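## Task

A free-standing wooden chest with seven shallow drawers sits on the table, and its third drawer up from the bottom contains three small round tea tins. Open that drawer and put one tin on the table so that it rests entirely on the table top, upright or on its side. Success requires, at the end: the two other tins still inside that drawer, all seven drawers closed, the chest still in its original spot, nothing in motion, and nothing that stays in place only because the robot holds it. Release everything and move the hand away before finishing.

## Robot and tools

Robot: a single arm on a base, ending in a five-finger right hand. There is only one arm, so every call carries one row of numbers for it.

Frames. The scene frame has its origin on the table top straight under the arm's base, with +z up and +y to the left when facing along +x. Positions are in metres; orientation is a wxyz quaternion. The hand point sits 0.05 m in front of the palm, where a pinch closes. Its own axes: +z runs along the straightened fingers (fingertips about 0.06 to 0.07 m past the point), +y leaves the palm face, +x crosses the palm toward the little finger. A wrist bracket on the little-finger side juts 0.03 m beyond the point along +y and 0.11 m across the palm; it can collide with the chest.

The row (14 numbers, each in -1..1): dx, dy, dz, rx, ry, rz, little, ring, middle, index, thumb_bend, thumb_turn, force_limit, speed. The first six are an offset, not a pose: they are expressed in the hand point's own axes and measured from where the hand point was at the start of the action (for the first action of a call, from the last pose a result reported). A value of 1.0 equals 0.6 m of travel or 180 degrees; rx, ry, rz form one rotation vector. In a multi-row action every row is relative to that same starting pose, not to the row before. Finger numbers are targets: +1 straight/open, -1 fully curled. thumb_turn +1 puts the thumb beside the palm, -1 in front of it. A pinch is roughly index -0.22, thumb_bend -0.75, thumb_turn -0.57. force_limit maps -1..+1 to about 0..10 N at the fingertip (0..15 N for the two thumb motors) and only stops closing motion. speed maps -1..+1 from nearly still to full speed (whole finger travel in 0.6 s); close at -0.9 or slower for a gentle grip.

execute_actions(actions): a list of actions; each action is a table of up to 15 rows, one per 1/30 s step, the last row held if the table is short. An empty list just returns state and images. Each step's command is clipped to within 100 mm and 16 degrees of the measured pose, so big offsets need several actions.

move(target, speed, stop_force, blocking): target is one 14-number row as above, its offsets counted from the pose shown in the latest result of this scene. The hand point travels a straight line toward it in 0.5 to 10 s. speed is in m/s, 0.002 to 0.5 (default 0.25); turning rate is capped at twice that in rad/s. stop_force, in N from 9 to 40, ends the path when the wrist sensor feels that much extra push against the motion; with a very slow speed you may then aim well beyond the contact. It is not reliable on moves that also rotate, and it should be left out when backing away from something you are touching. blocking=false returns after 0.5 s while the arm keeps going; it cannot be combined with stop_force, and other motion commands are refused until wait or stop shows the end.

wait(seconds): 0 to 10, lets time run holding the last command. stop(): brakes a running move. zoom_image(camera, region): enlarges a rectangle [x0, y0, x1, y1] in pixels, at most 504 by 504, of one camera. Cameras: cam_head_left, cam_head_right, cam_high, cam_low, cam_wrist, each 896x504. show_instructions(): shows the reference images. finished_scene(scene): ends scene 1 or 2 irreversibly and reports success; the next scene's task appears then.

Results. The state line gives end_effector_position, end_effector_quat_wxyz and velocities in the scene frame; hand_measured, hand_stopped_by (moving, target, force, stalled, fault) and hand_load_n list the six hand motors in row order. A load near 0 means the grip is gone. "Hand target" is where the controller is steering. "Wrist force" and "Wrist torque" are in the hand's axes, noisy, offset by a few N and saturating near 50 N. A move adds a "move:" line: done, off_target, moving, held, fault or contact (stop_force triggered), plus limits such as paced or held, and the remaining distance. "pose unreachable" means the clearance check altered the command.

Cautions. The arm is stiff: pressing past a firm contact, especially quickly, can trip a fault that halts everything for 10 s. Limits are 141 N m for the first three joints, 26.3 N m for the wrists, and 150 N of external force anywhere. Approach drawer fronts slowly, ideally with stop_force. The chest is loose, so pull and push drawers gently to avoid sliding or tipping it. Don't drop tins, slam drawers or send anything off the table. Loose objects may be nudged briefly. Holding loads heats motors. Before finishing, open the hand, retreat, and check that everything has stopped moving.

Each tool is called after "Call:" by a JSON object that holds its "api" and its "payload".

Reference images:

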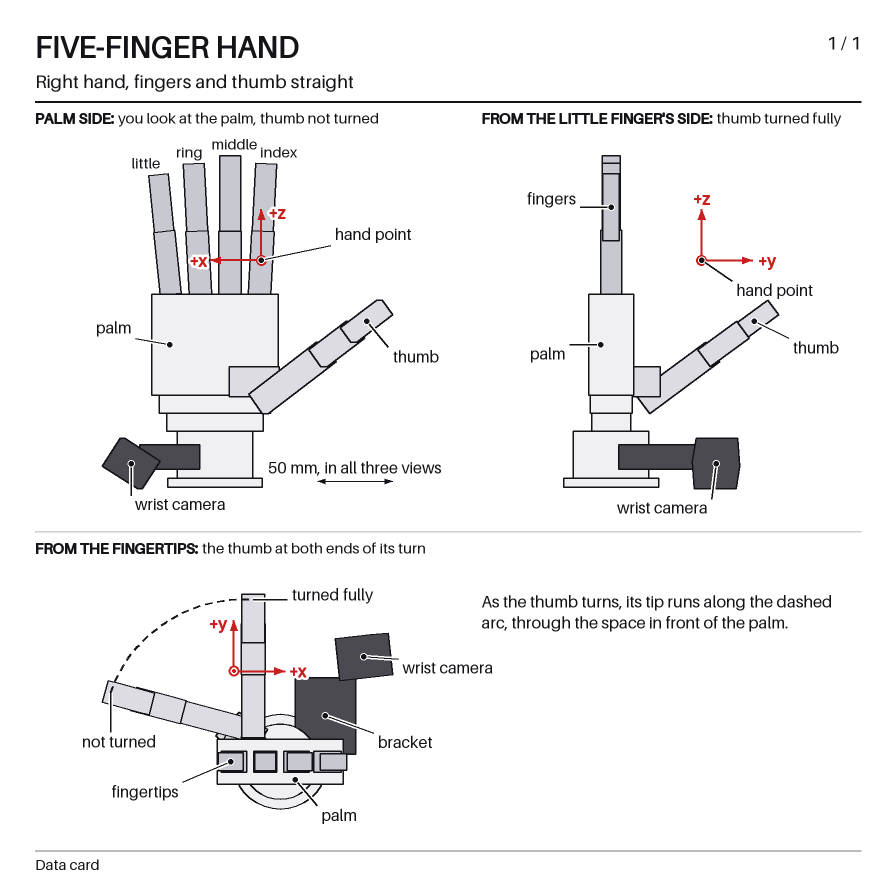

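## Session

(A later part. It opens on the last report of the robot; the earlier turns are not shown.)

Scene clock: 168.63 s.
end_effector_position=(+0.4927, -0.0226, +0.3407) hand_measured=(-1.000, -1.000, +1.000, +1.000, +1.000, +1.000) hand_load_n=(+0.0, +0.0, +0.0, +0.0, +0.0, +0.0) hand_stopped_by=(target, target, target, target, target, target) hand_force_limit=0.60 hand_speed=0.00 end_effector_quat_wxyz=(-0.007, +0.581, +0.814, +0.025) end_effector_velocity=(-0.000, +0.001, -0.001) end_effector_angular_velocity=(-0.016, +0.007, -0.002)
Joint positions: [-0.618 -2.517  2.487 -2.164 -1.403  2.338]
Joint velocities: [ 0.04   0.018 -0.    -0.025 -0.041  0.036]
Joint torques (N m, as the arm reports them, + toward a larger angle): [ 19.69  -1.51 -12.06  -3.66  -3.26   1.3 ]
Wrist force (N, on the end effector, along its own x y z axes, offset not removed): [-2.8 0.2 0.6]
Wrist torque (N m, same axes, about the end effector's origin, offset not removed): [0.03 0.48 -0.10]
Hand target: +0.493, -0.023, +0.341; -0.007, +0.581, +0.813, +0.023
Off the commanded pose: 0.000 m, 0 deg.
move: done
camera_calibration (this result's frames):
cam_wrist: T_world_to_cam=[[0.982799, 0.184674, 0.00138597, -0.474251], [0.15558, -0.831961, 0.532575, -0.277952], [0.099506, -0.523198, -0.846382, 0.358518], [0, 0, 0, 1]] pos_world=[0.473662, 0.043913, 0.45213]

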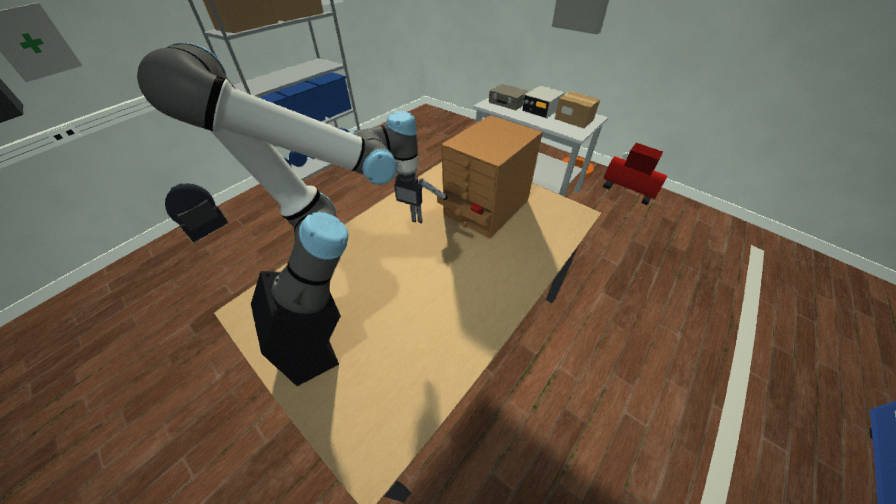

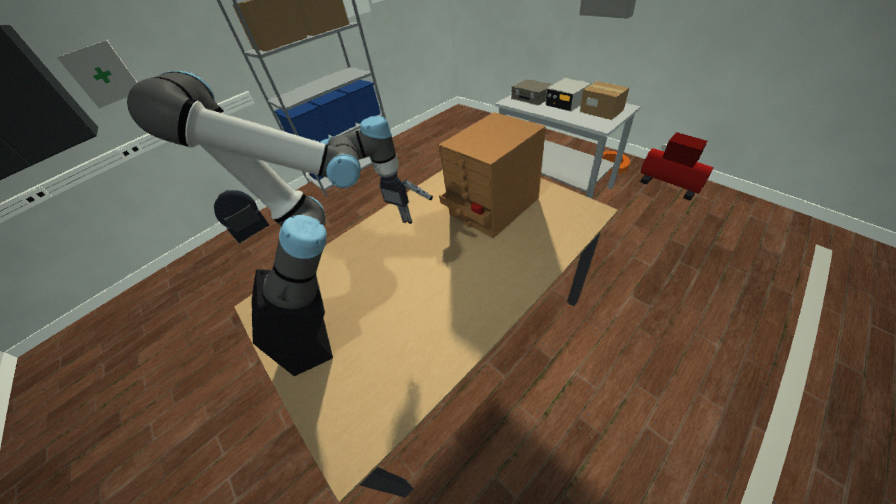

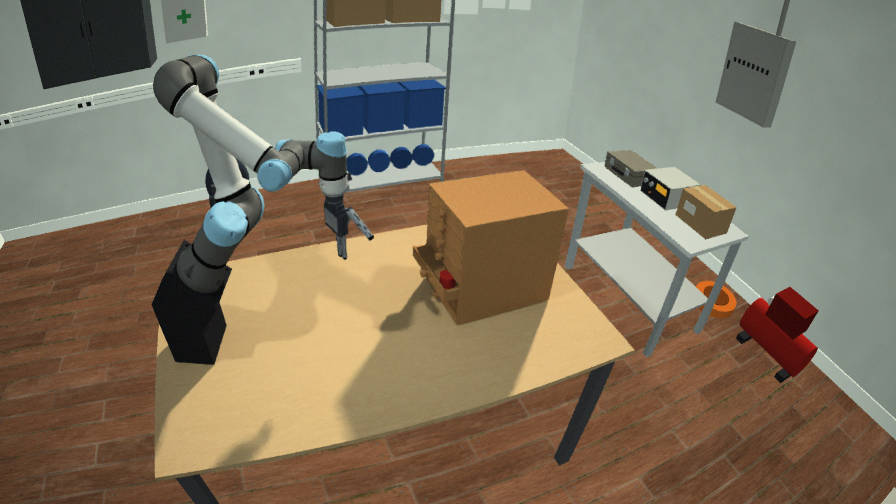

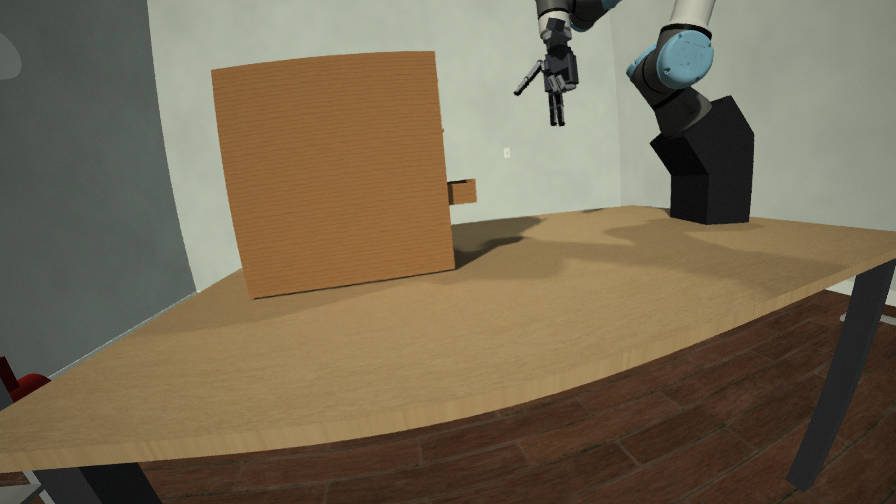

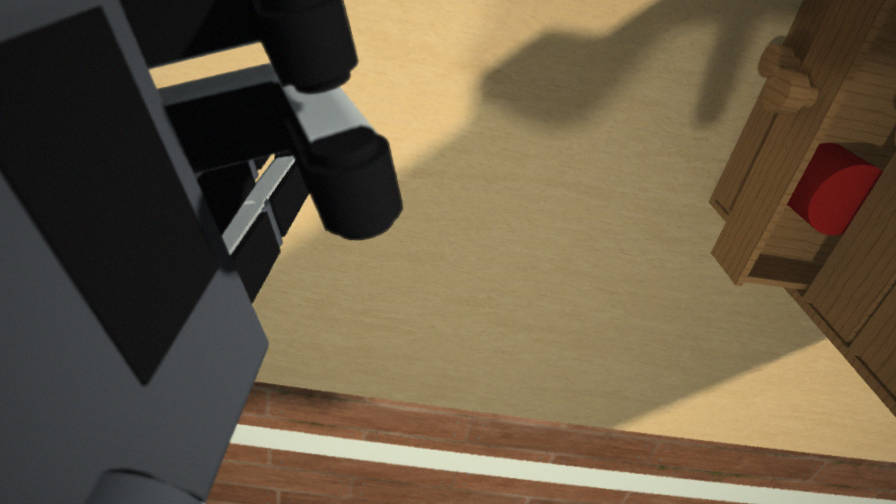

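Call:
{"api": "move", "payload": {"target": [0,0,0,0,0,-0.894,-1,-1,1,1,1,1,0.6,0], "speed": 0.5}}

Call:
{"api": "move", "payload": {"target": [-0.07,0,0.1,0.205,0,0,-1,-1,1,1,1,1,0.6,0], "speed": 0.3}}

Scene clock: 174.93 s.
end_effector_position=(+0.4927, -0.0229, +0.3405) hand_measured=(-1.000, -1.000, +1.000, +1.000, +1.000, +1.000) hand_load_n=(+0.0, +0.0, +0.0, +0.0, +0.0, +0.0) hand_stopped_by=(target, target, target, target, target, target) hand_force_limit=0.60 hand_speed=0.00 end_effector_quat_wxyz=(-0.023, +0.706, -0.708, -0.011) end_effector_velocity=(-0.001, +0.000, -0.000) end_effector_angular_velocity=(+0.001, +0.002, +0.013)
Joint positions: [-0.53  -2.132  2.185 -2.257 -1.454 -0.397]
Joint velocities: [ 0.003  0.001 -0.     0.001 -0.001 -0.011]
Joint torques (N m, as the arm reports them, + toward a larger angle): [ 19.98 -12.94 -23.18  -3.6   -3.09  -1.53]
Wrist force (N, on the end effector, along its own x y z axes, offset not removed): [-2.9 0.7 -0.2]
Wrist torque (N m, same axes, about the end effector's origin, offset not removed): [0.20 0.35 0.00]
Hand target: +0.493, -0.023, +0.341; -0.023, +0.706, -0.708, -0.011
Off the commanded pose: 0.000 m, 0 deg.
move: done
camera_calibration (this result's frames):
cam_wrist: T_world_to_cam=[[-0.988057, 0.150231, -0.0342489, 0.508091], [0.0984467, 0.786476, 0.609724, -0.239126], [0.118536, 0.599071, -0.791873, 0.355951], [0, 0, 0, 1]] pos_world=[0.483372, -0.101504, 0.445071]

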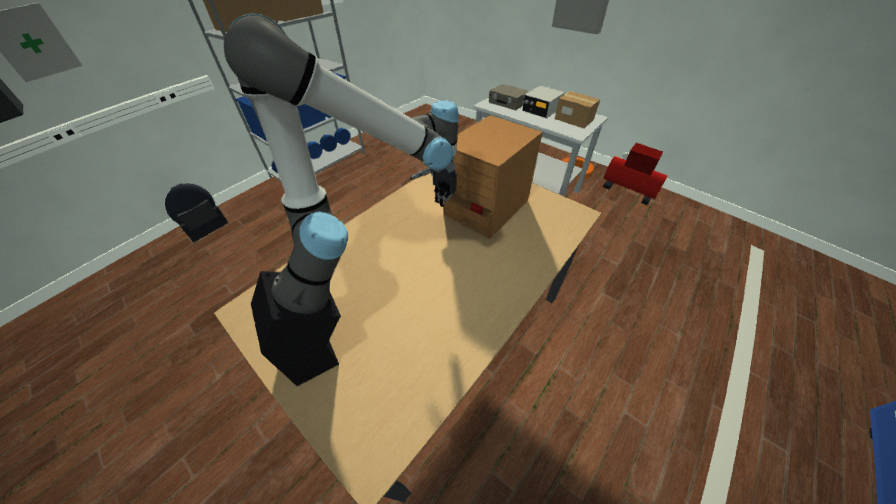

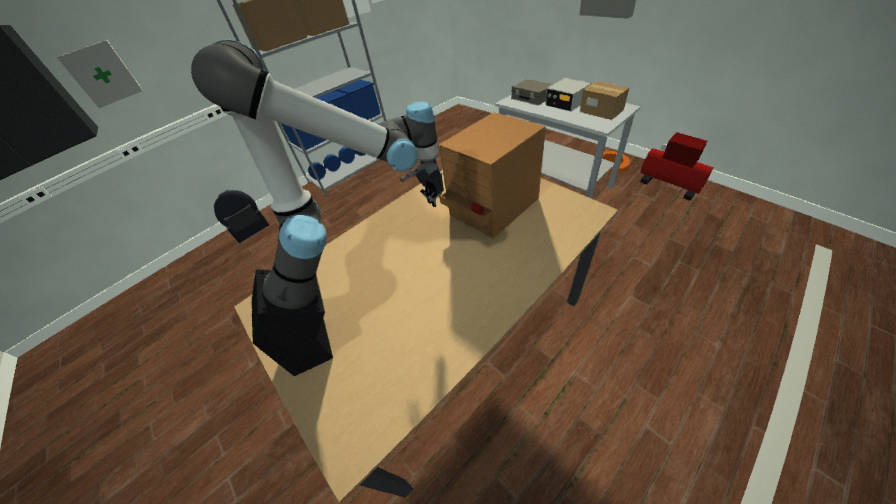

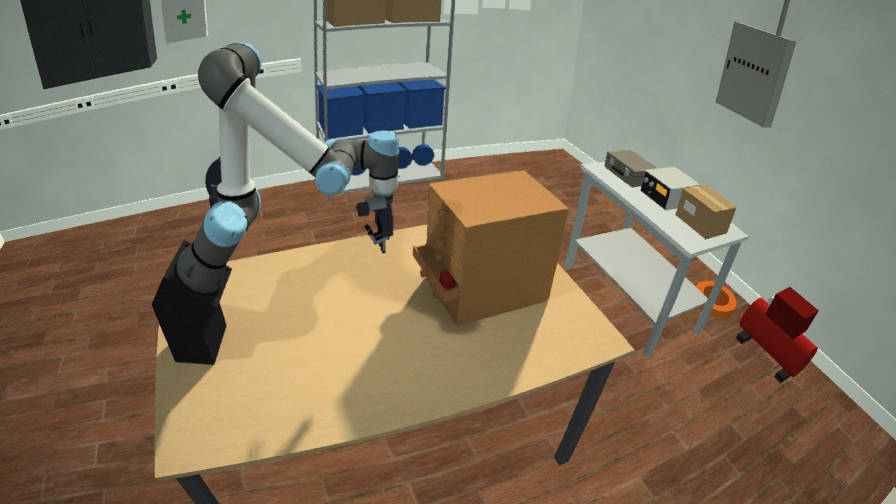

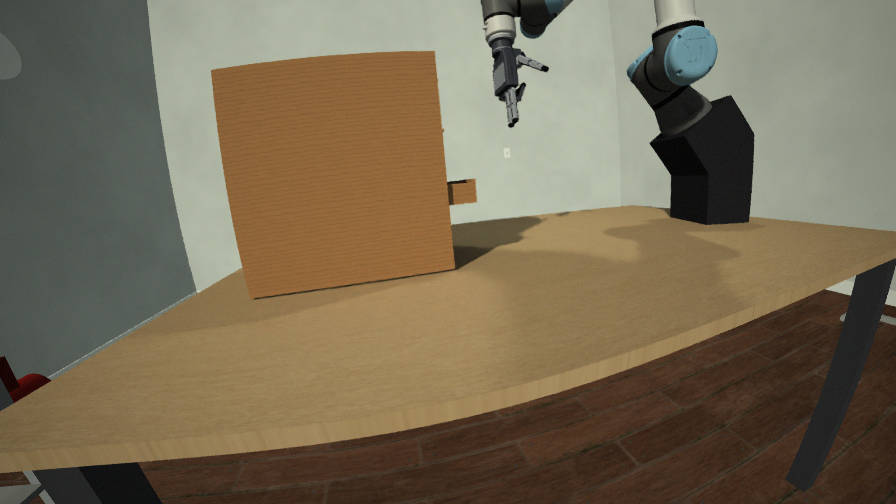

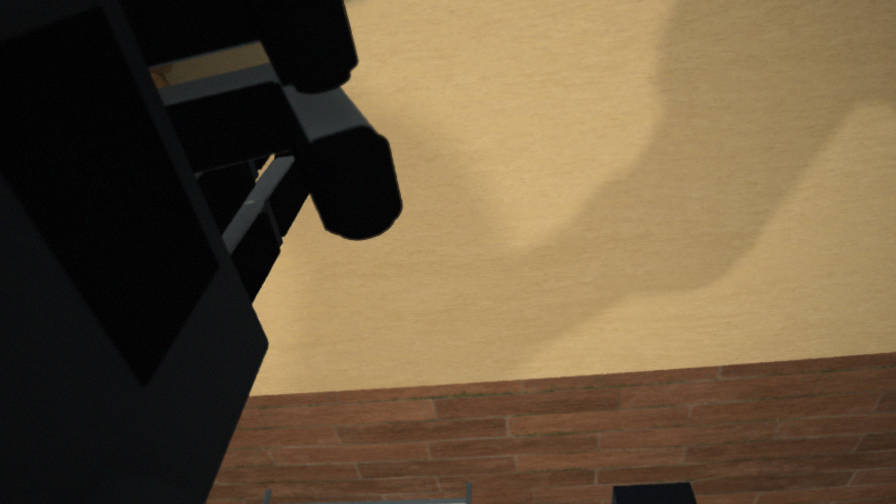

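Scene clock: 176.73 s.
end_effector_position=(+0.4939, +0.0219, +0.2827) hand_measured=(-1.000, -1.000, +1.000, +1.000, +1.000, +1.000) hand_load_n=(+0.0, +0.0, +0.0, +0.0, +0.0, +0.0) hand_stopped_by=(target, target, target, target, target, target) hand_force_limit=0.60 hand_speed=0.00 end_effector_quat_wxyz=(-0.244, +0.662, -0.676, +0.213) end_effector_velocity=(+0.001, +0.000, -0.002) end_effector_angular_velocity=(-0.005, -0.016, -0.005)
Joint positions: [-0.629 -2.079  2.696 -3.432 -1.149 -0.287]
Joint velocities: [ 0.005  0.022  0.009 -0.05  -0.006  0.009]
Joint torques (N m, as the arm reports them, + toward a larger angle): [21.06 -8.98 -0.6  -4.01 -2.96  1.22]
Wrist force (N, on the end effector, along its own x y z axes, offset not removed): [-0.5 0.9 0.4]
Wrist torque (N m, same axes, about the end effector's origin, offset not removed): [0.17 0.10 0.07]
Hand target: +0.494, +0.022, +0.283; -0.245, +0.662, -0.676, +0.214
Off the commanded pose: 0.000 m, 0 deg.
move: done
camera_calibration (this result's frames):
cam_wrist: T_world_to_cam=[[-0.766331, 0.177878, -0.61733, 0.555316], [-0.262107, 0.790731, 0.553212, -0.045221], [0.586546, 0.58575, -0.559339, -0.0133699], [0, 0, 0, 1]] pos_world=[0.421545, -0.0551894, 0.360352]

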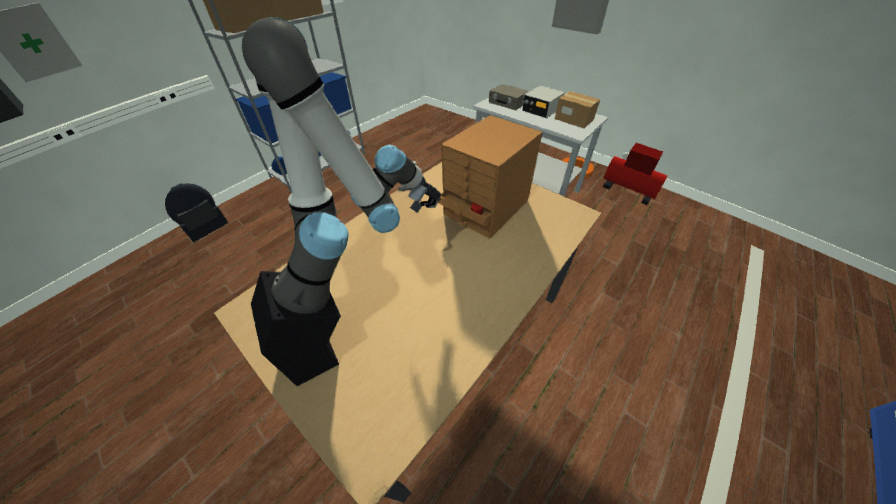

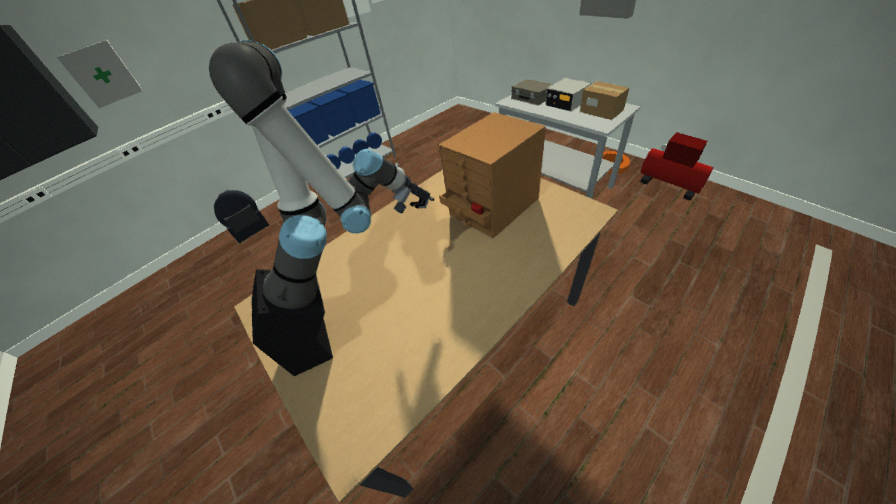

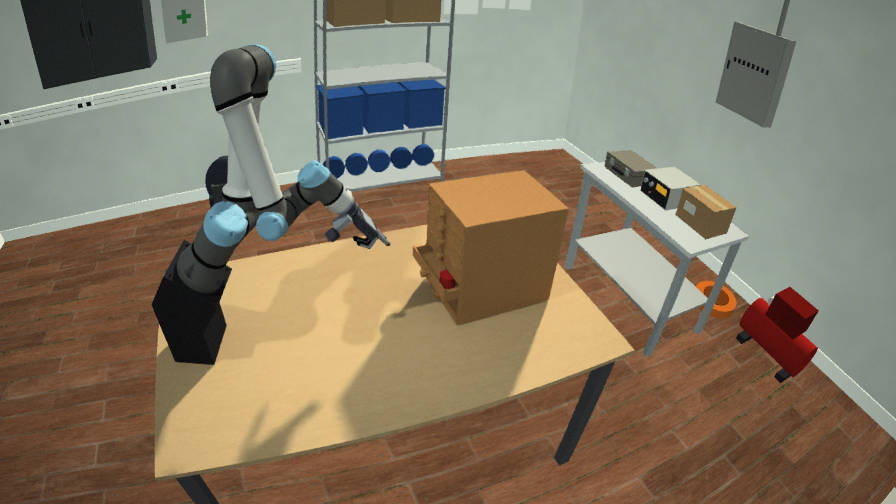

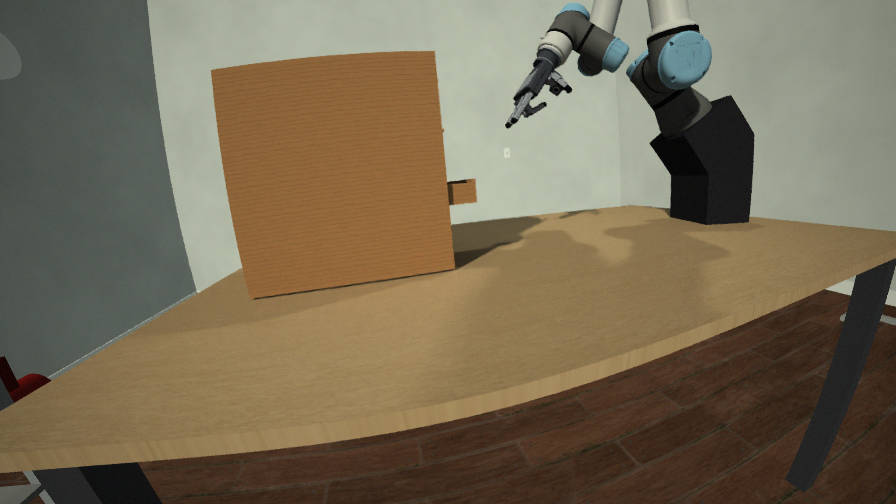

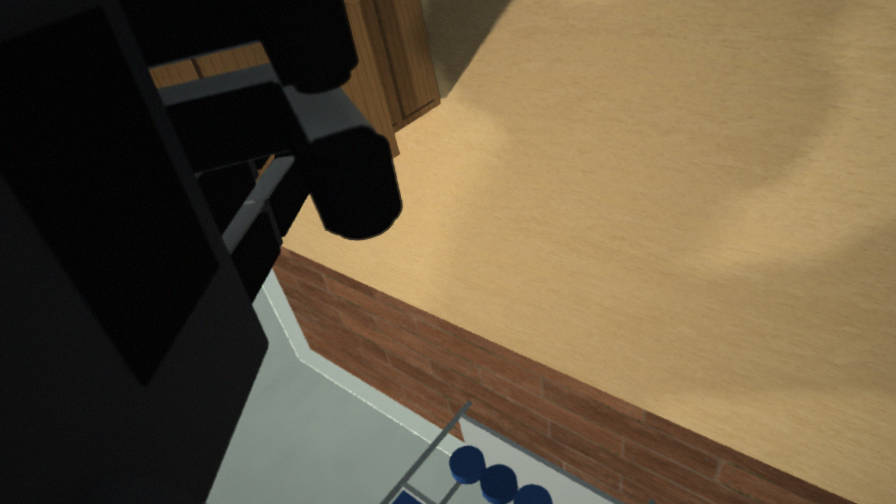

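Call:
{"api": "move", "payload": {"target": [0.003,-0.137,0.263,0,0,0,-1,-1,1,1,1,1,0.6,0], "speed": 0.15}}

Call:
{"api": "zoom_image", "payload": {"camera": "cam_low", "region": [400,100,600,270]}}

Call:
{"api": "zoom_image", "payload": {"camera": "cam_high", "region": [360,180,520,330]}}

Scene clock: 181.67 s.
end_effector_position=(+0.6554, +0.0232, +0.2081) hand_measured=(-1.000, -1.000, +0.918, +1.000, +1.000, +1.000) hand_load_n=(+0.0, +0.0, -20.5, +0.0, +0.0, +0.0) hand_stopped_by=(target, target, target, target, target, target) hand_force_limit=0.60 hand_speed=0.00 end_effector_quat_wxyz=(-0.244, +0.662, -0.676, +0.213) end_effector_velocity=(+0.000, +0.000, -0.000) end_effector_angular_velocity=(+0.000, -0.000, +0.000)
Joint positions: [-0.368 -1.541  2.232 -3.53  -1.397 -0.203]
Joint velocities: [ 0.     0.001 -0.001 -0.     0.     0.   ]
Joint torques (N m, as the arm reports them, + toward a larger angle): [ 19.6  -25.21 -26.08  -3.37  -1.87   1.48]
Wrist force (N, on the end effector, along its own x y z axes, offset not removed): [-2.2 18.0 -33.8]
Wrist torque (N m, same axes, about the end effector's origin, offset not removed): [1.01 1.16 0.24]
Hand target: +0.655, +0.023, +0.208; -0.244, +0.662, -0.676, +0.213
Off the commanded pose: 0.000 m, 0 deg.
move: done
camera_calibration (this result's frames):
cam_wrist: T_world_to_cam=[[-0.766288, 0.177807, -0.617404, 0.6328], [-0.262179, 0.790762, 0.553135, 0.0374298], [0.58657, 0.585731, -0.559334, -0.150649], [0, 0, 0, 1]] pos_world=[0.583086, -0.0538746, 0.285726]

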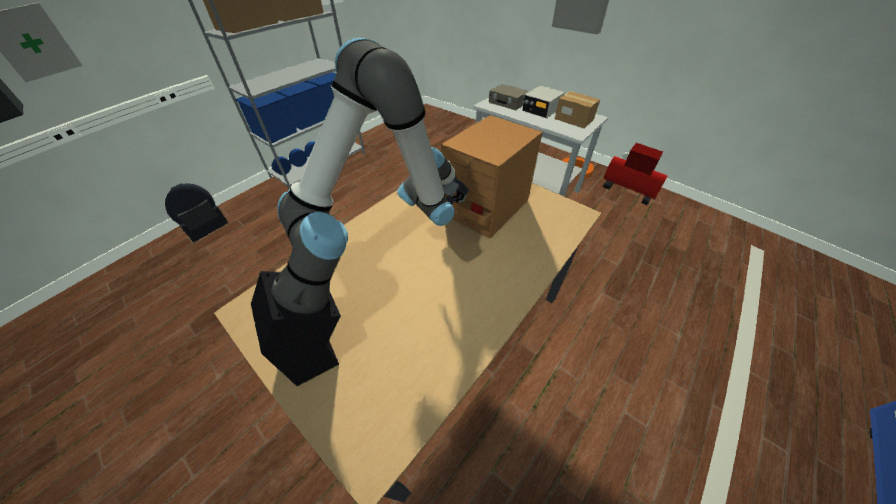

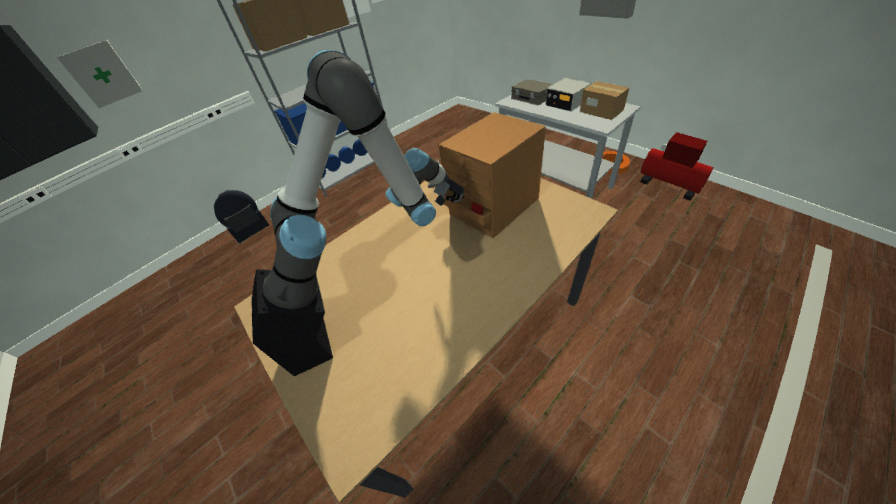

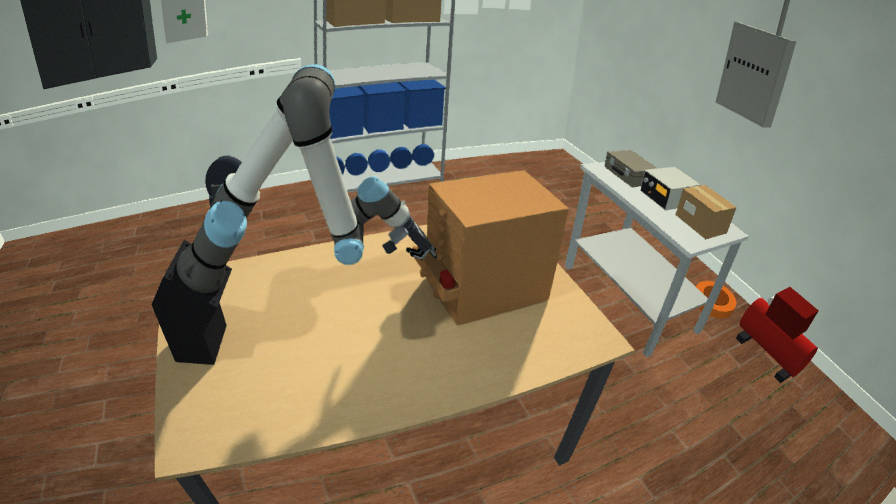

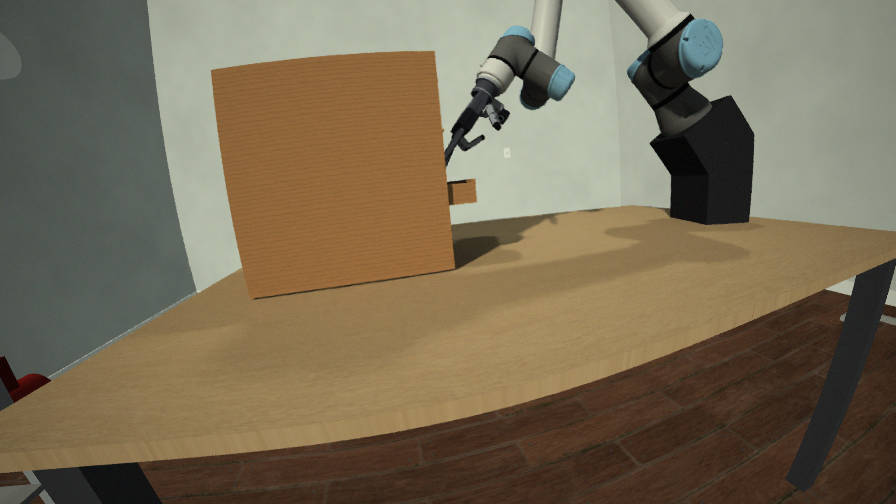

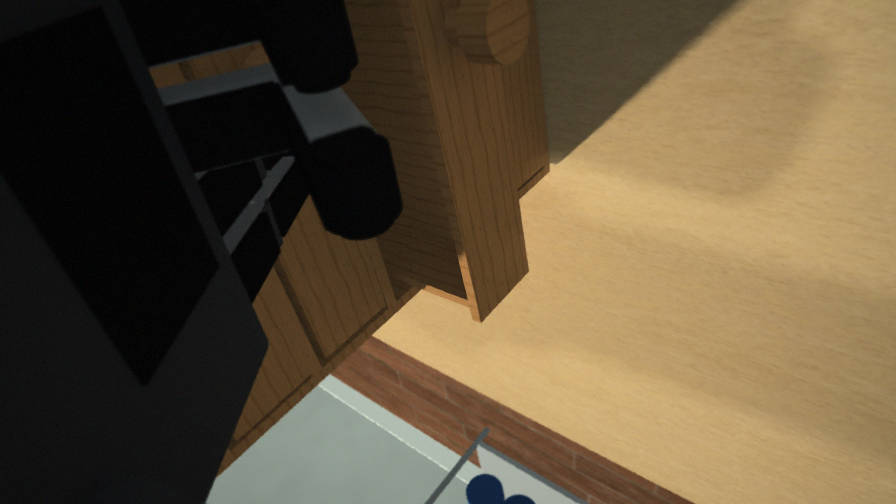

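Region (400, 100, 600, 270) of cam_low's 896x504 image, scaled by 2.520, with more detail than that image has; it fills the top 428 rows of this view, and the rest is white.

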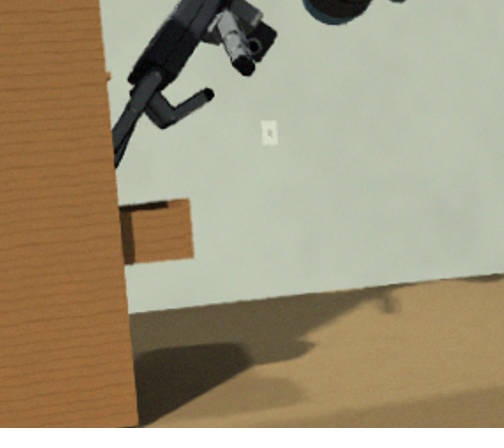

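Region (360, 180, 520, 330) of cam_high's 896x504 image, scaled by 3.150, with more detail than that image has; it fills the top 472 rows of this view, and the rest is white.

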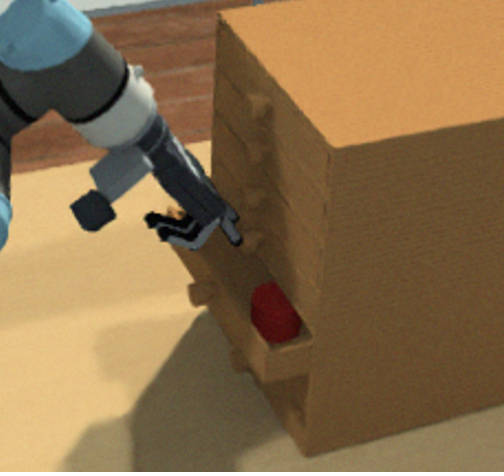

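Call:
{"api": "move", "payload": {"target": [0,0.04,-0.03,0,0,0,-1,-1,0.9,0.9,1,1,0.6,0], "speed": 0.05}}

Call:
{"api": "zoom_image", "payload": {"camera": "cam_low", "region": [400,100,600,270]}}

Call:
{"api": "zoom_image", "payload": {"camera": "cam_high", "region": [360,180,520,330]}}

Scene clock: 186.67 s.
end_effector_position=(+0.6257, +0.0233, +0.2076) hand_measured=(-1.000, -1.000, +0.900, +0.900, +1.000, +1.000) hand_load_n=(+0.0, +0.0, +0.0, +0.0, +0.0, +0.0) hand_stopped_by=(target, target, target, target, target, target) hand_force_limit=0.60 hand_speed=0.00 end_effector_quat_wxyz=(-0.244, +0.662, -0.676, +0.213) end_effector_velocity=(-0.003, -0.001, -0.000) end_effector_angular_velocity=(-0.001, -0.000, -0.001)
Joint positions: [-0.392 -1.567  2.316 -3.587 -1.374 -0.21 ]
Joint velocities: [-0.004 -0.002  0.008 -0.006  0.003 -0.001]
Joint torques (N m, as the arm reports them, + toward a larger angle): [ -2.18 -39.68   1.87  -3.72   3.38  -1.61]
Wrist force (N, on the end effector, along its own x y z axes, offset not removed): [-3.1 1.6 1.7]
Wrist torque (N m, same axes, about the end effector's origin, offset not removed): [0.22 0.42 -0.07]
Hand target: +0.625, +0.023, +0.208; -0.244, +0.662, -0.676, +0.213
Off the commanded pose: 0.000 m, 0 deg.
move: done
camera_calibration (this result's frames):
cam_wrist: T_world_to_cam=[[-0.766322, 0.177806, -0.617362, 0.609747], [-0.26214, 0.790771, 0.55314, 0.0297617], [0.586543, 0.585718, -0.559376, -0.133574], [0, 0, 0, 1]] pos_world=[0.553411, -0.0537146, 0.285254]

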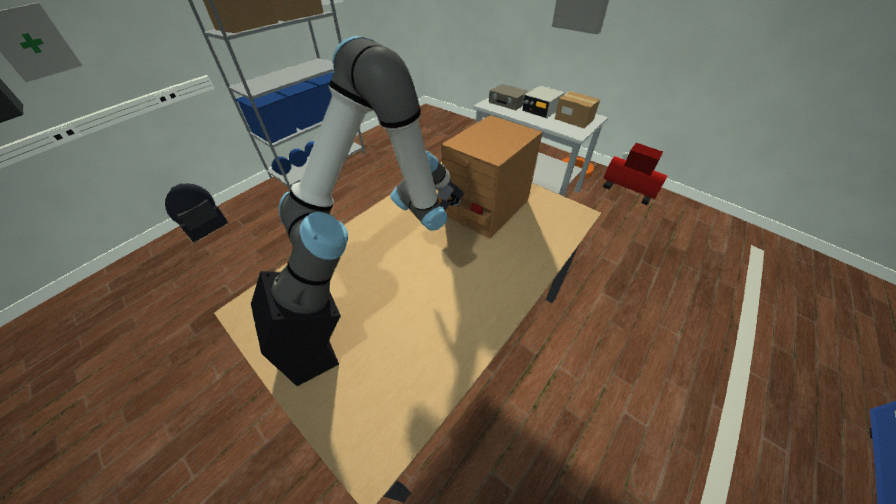

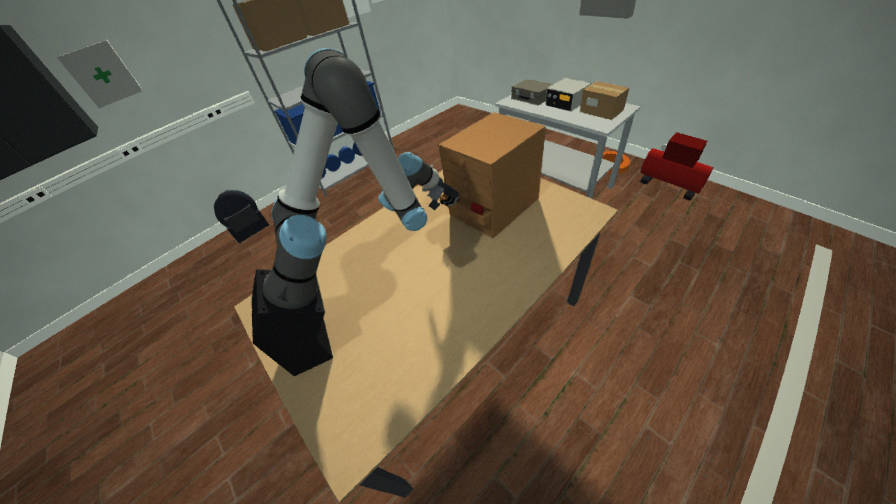

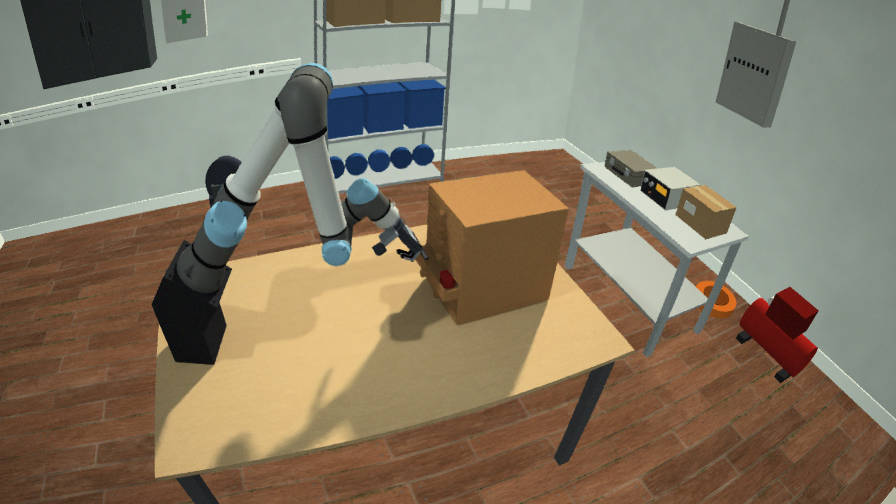

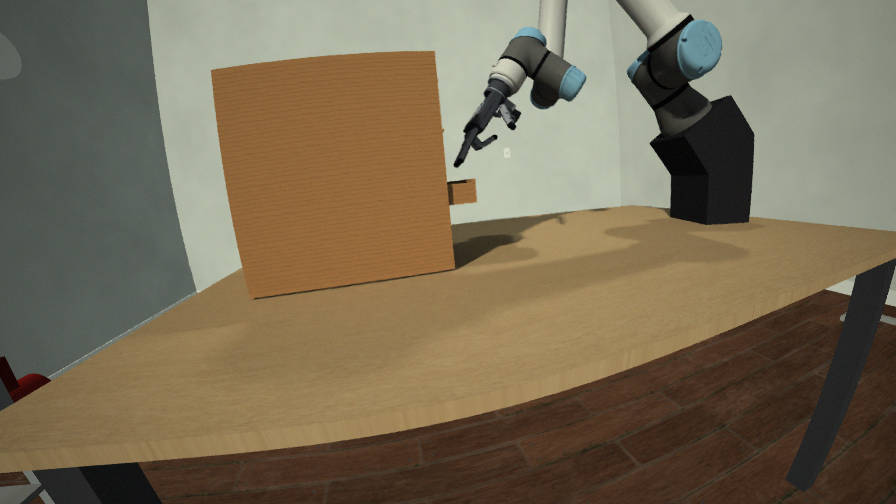

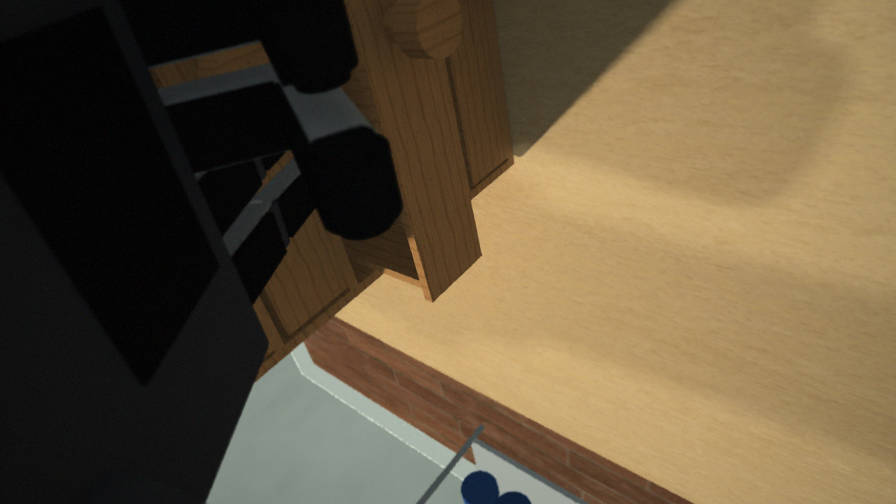

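Region (400, 100, 600, 270) of cam_low's 896x504 image, scaled by 2.520, with more detail than that image has; it fills the top 428 rows of this view, and the rest is white.

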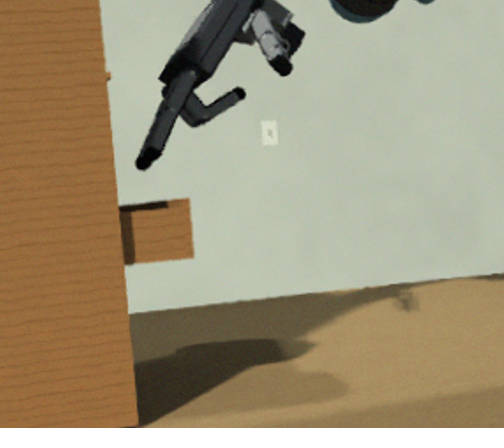

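Region (360, 180, 520, 330) of cam_high's 896x504 image, scaled by 3.150, with more detail than that image has; it fills the top 472 rows of this view, and the rest is white.

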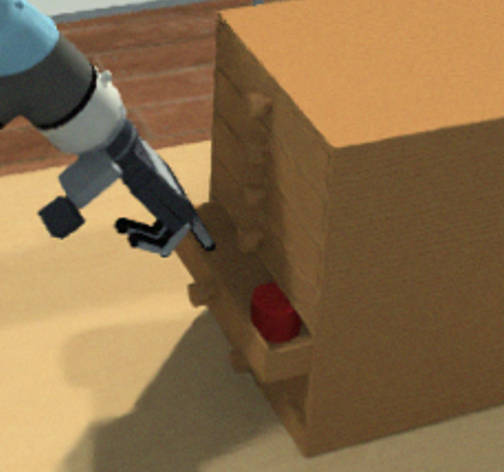

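Call:
{"api": "execute_actions", "payload": {"actions": [[[0,0,0,0,0,0,-1,-1,0.45,0.45,1,1,0.6,0]]]}}

Call:
{"api": "zoom_image", "payload": {"camera": "cam_low", "region": [400,100,600,270]}}

Scene clock: 191.33 s.
end_effector_position=(+0.6258, +0.0233, +0.2076) hand_measured=(-1.000, -1.000, +0.450, +0.450, +1.000, +1.000) hand_load_n=(+0.0, +0.0, +0.0, +0.0, +0.0, +0.0) hand_stopped_by=(target, target, target, target, target, target) hand_force_limit=0.60 hand_speed=0.00 end_effector_quat_wxyz=(-0.244, +0.662, -0.676, +0.213) end_effector_velocity=(-0.000, +0.000, -0.000) end_effector_angular_velocity=(-0.000, +0.001, +0.001)
Joint positions: [-0.392 -1.567  2.316 -3.588 -1.374 -0.21 ]
Joint velocities: [ 0.001  0.     0.     0.001 -0.001 -0.001]
Joint torques (N m, as the arm reports them, + toward a larger angle): [ 19.34 -25.32 -12.87  -1.52  -2.9    1.25]
Wrist force (N, on the end effector, along its own x y z axes, offset not removed): [-2.0 1.4 -0.6]
Wrist torque (N m, same axes, about the end effector's origin, offset not removed): [0.40 0.32 -0.07]
Hand target: +0.626, +0.023, +0.208; -0.244, +0.662, -0.676, +0.213
Off the commanded pose: 0.000 m, 0 deg.
camera_calibration (this result's frames):
cam_wrist: T_world_to_cam=[[-0.766276, 0.177735, -0.617439, 0.609771], [-0.262174, 0.790842, 0.553023, 0.0298383], [0.586588, 0.585645, -0.559405, -0.133544], [0, 0, 0, 1]] pos_world=[0.553411, -0.0537657, 0.28529]

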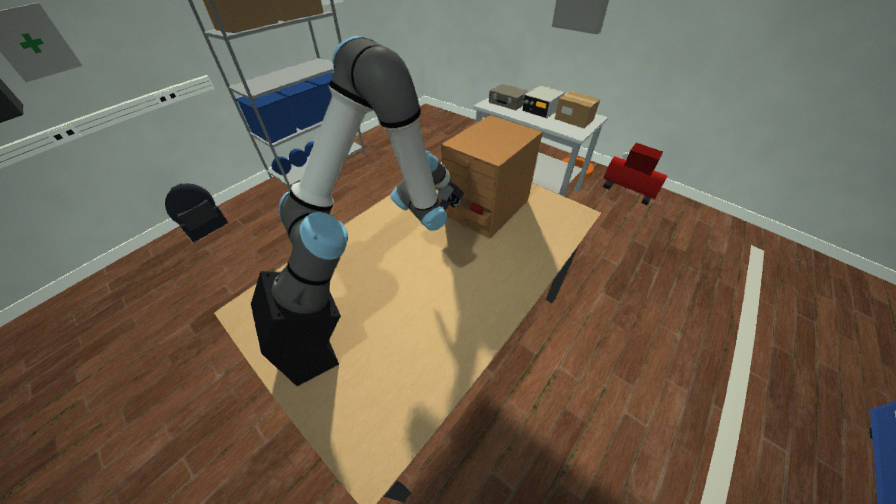

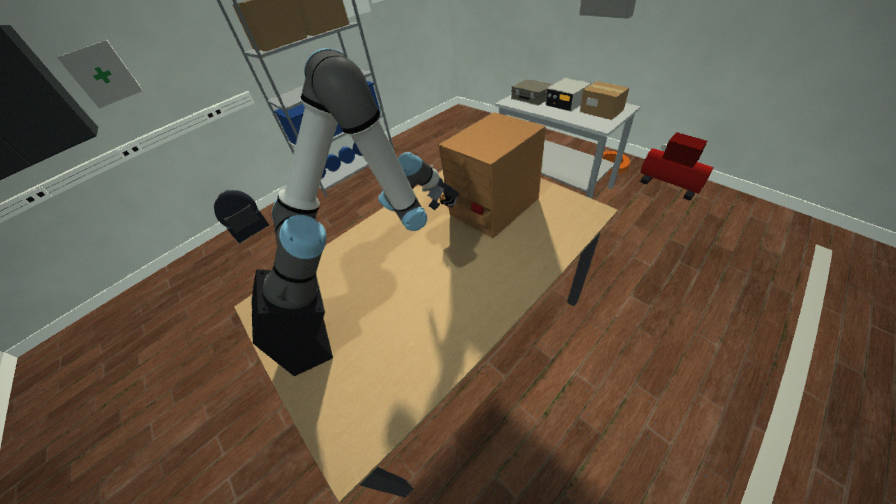

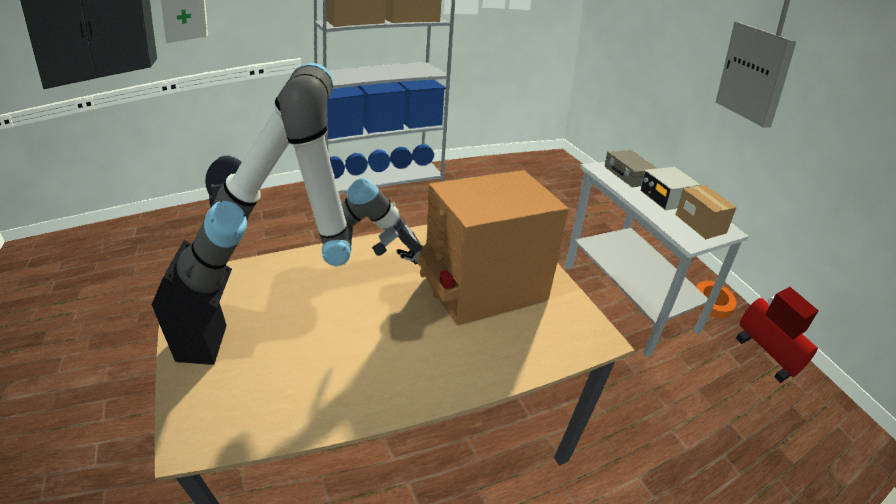

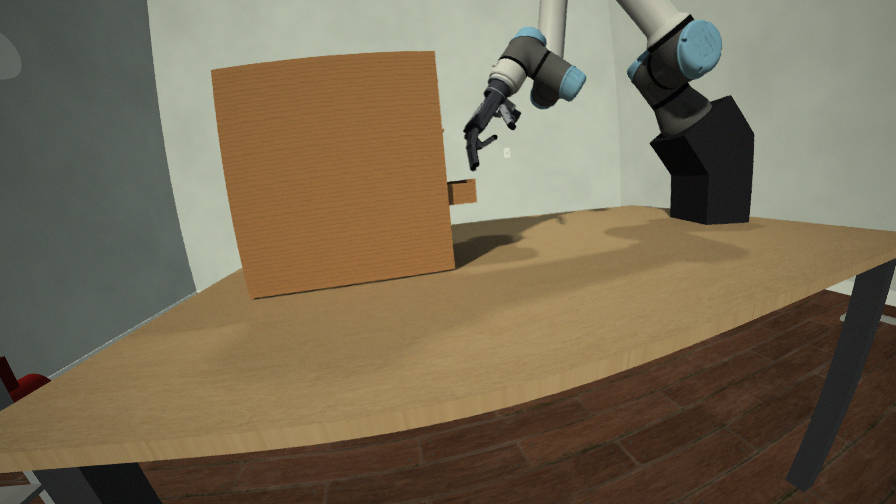

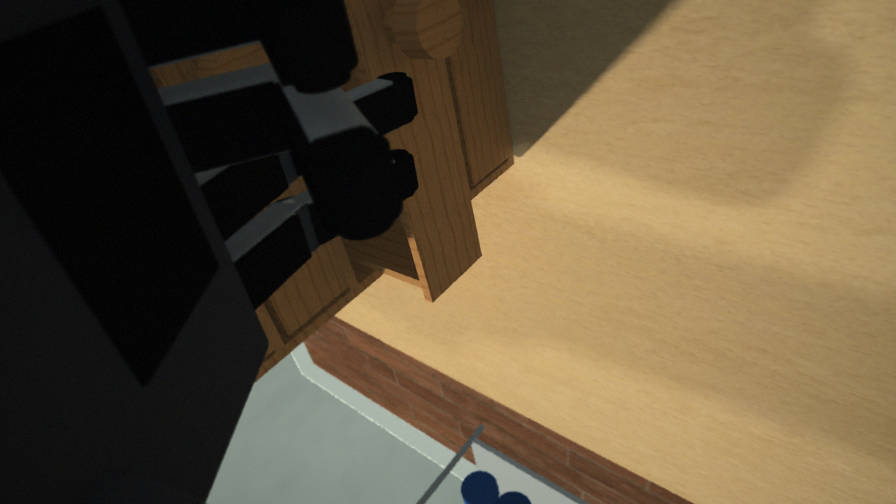

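Region (400, 100, 600, 270) of cam_low's 896x504 image, scaled by 2.520, with more detail than that image has; it fills the top 428 rows of this view, and the rest is white.

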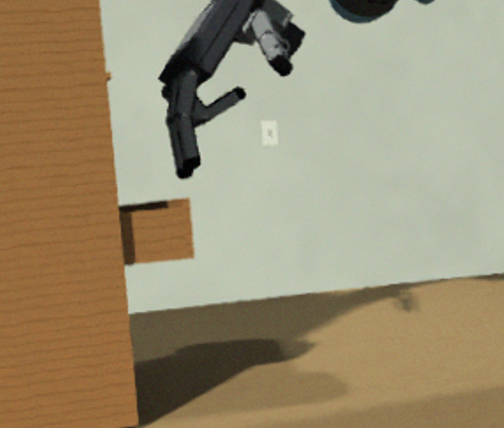

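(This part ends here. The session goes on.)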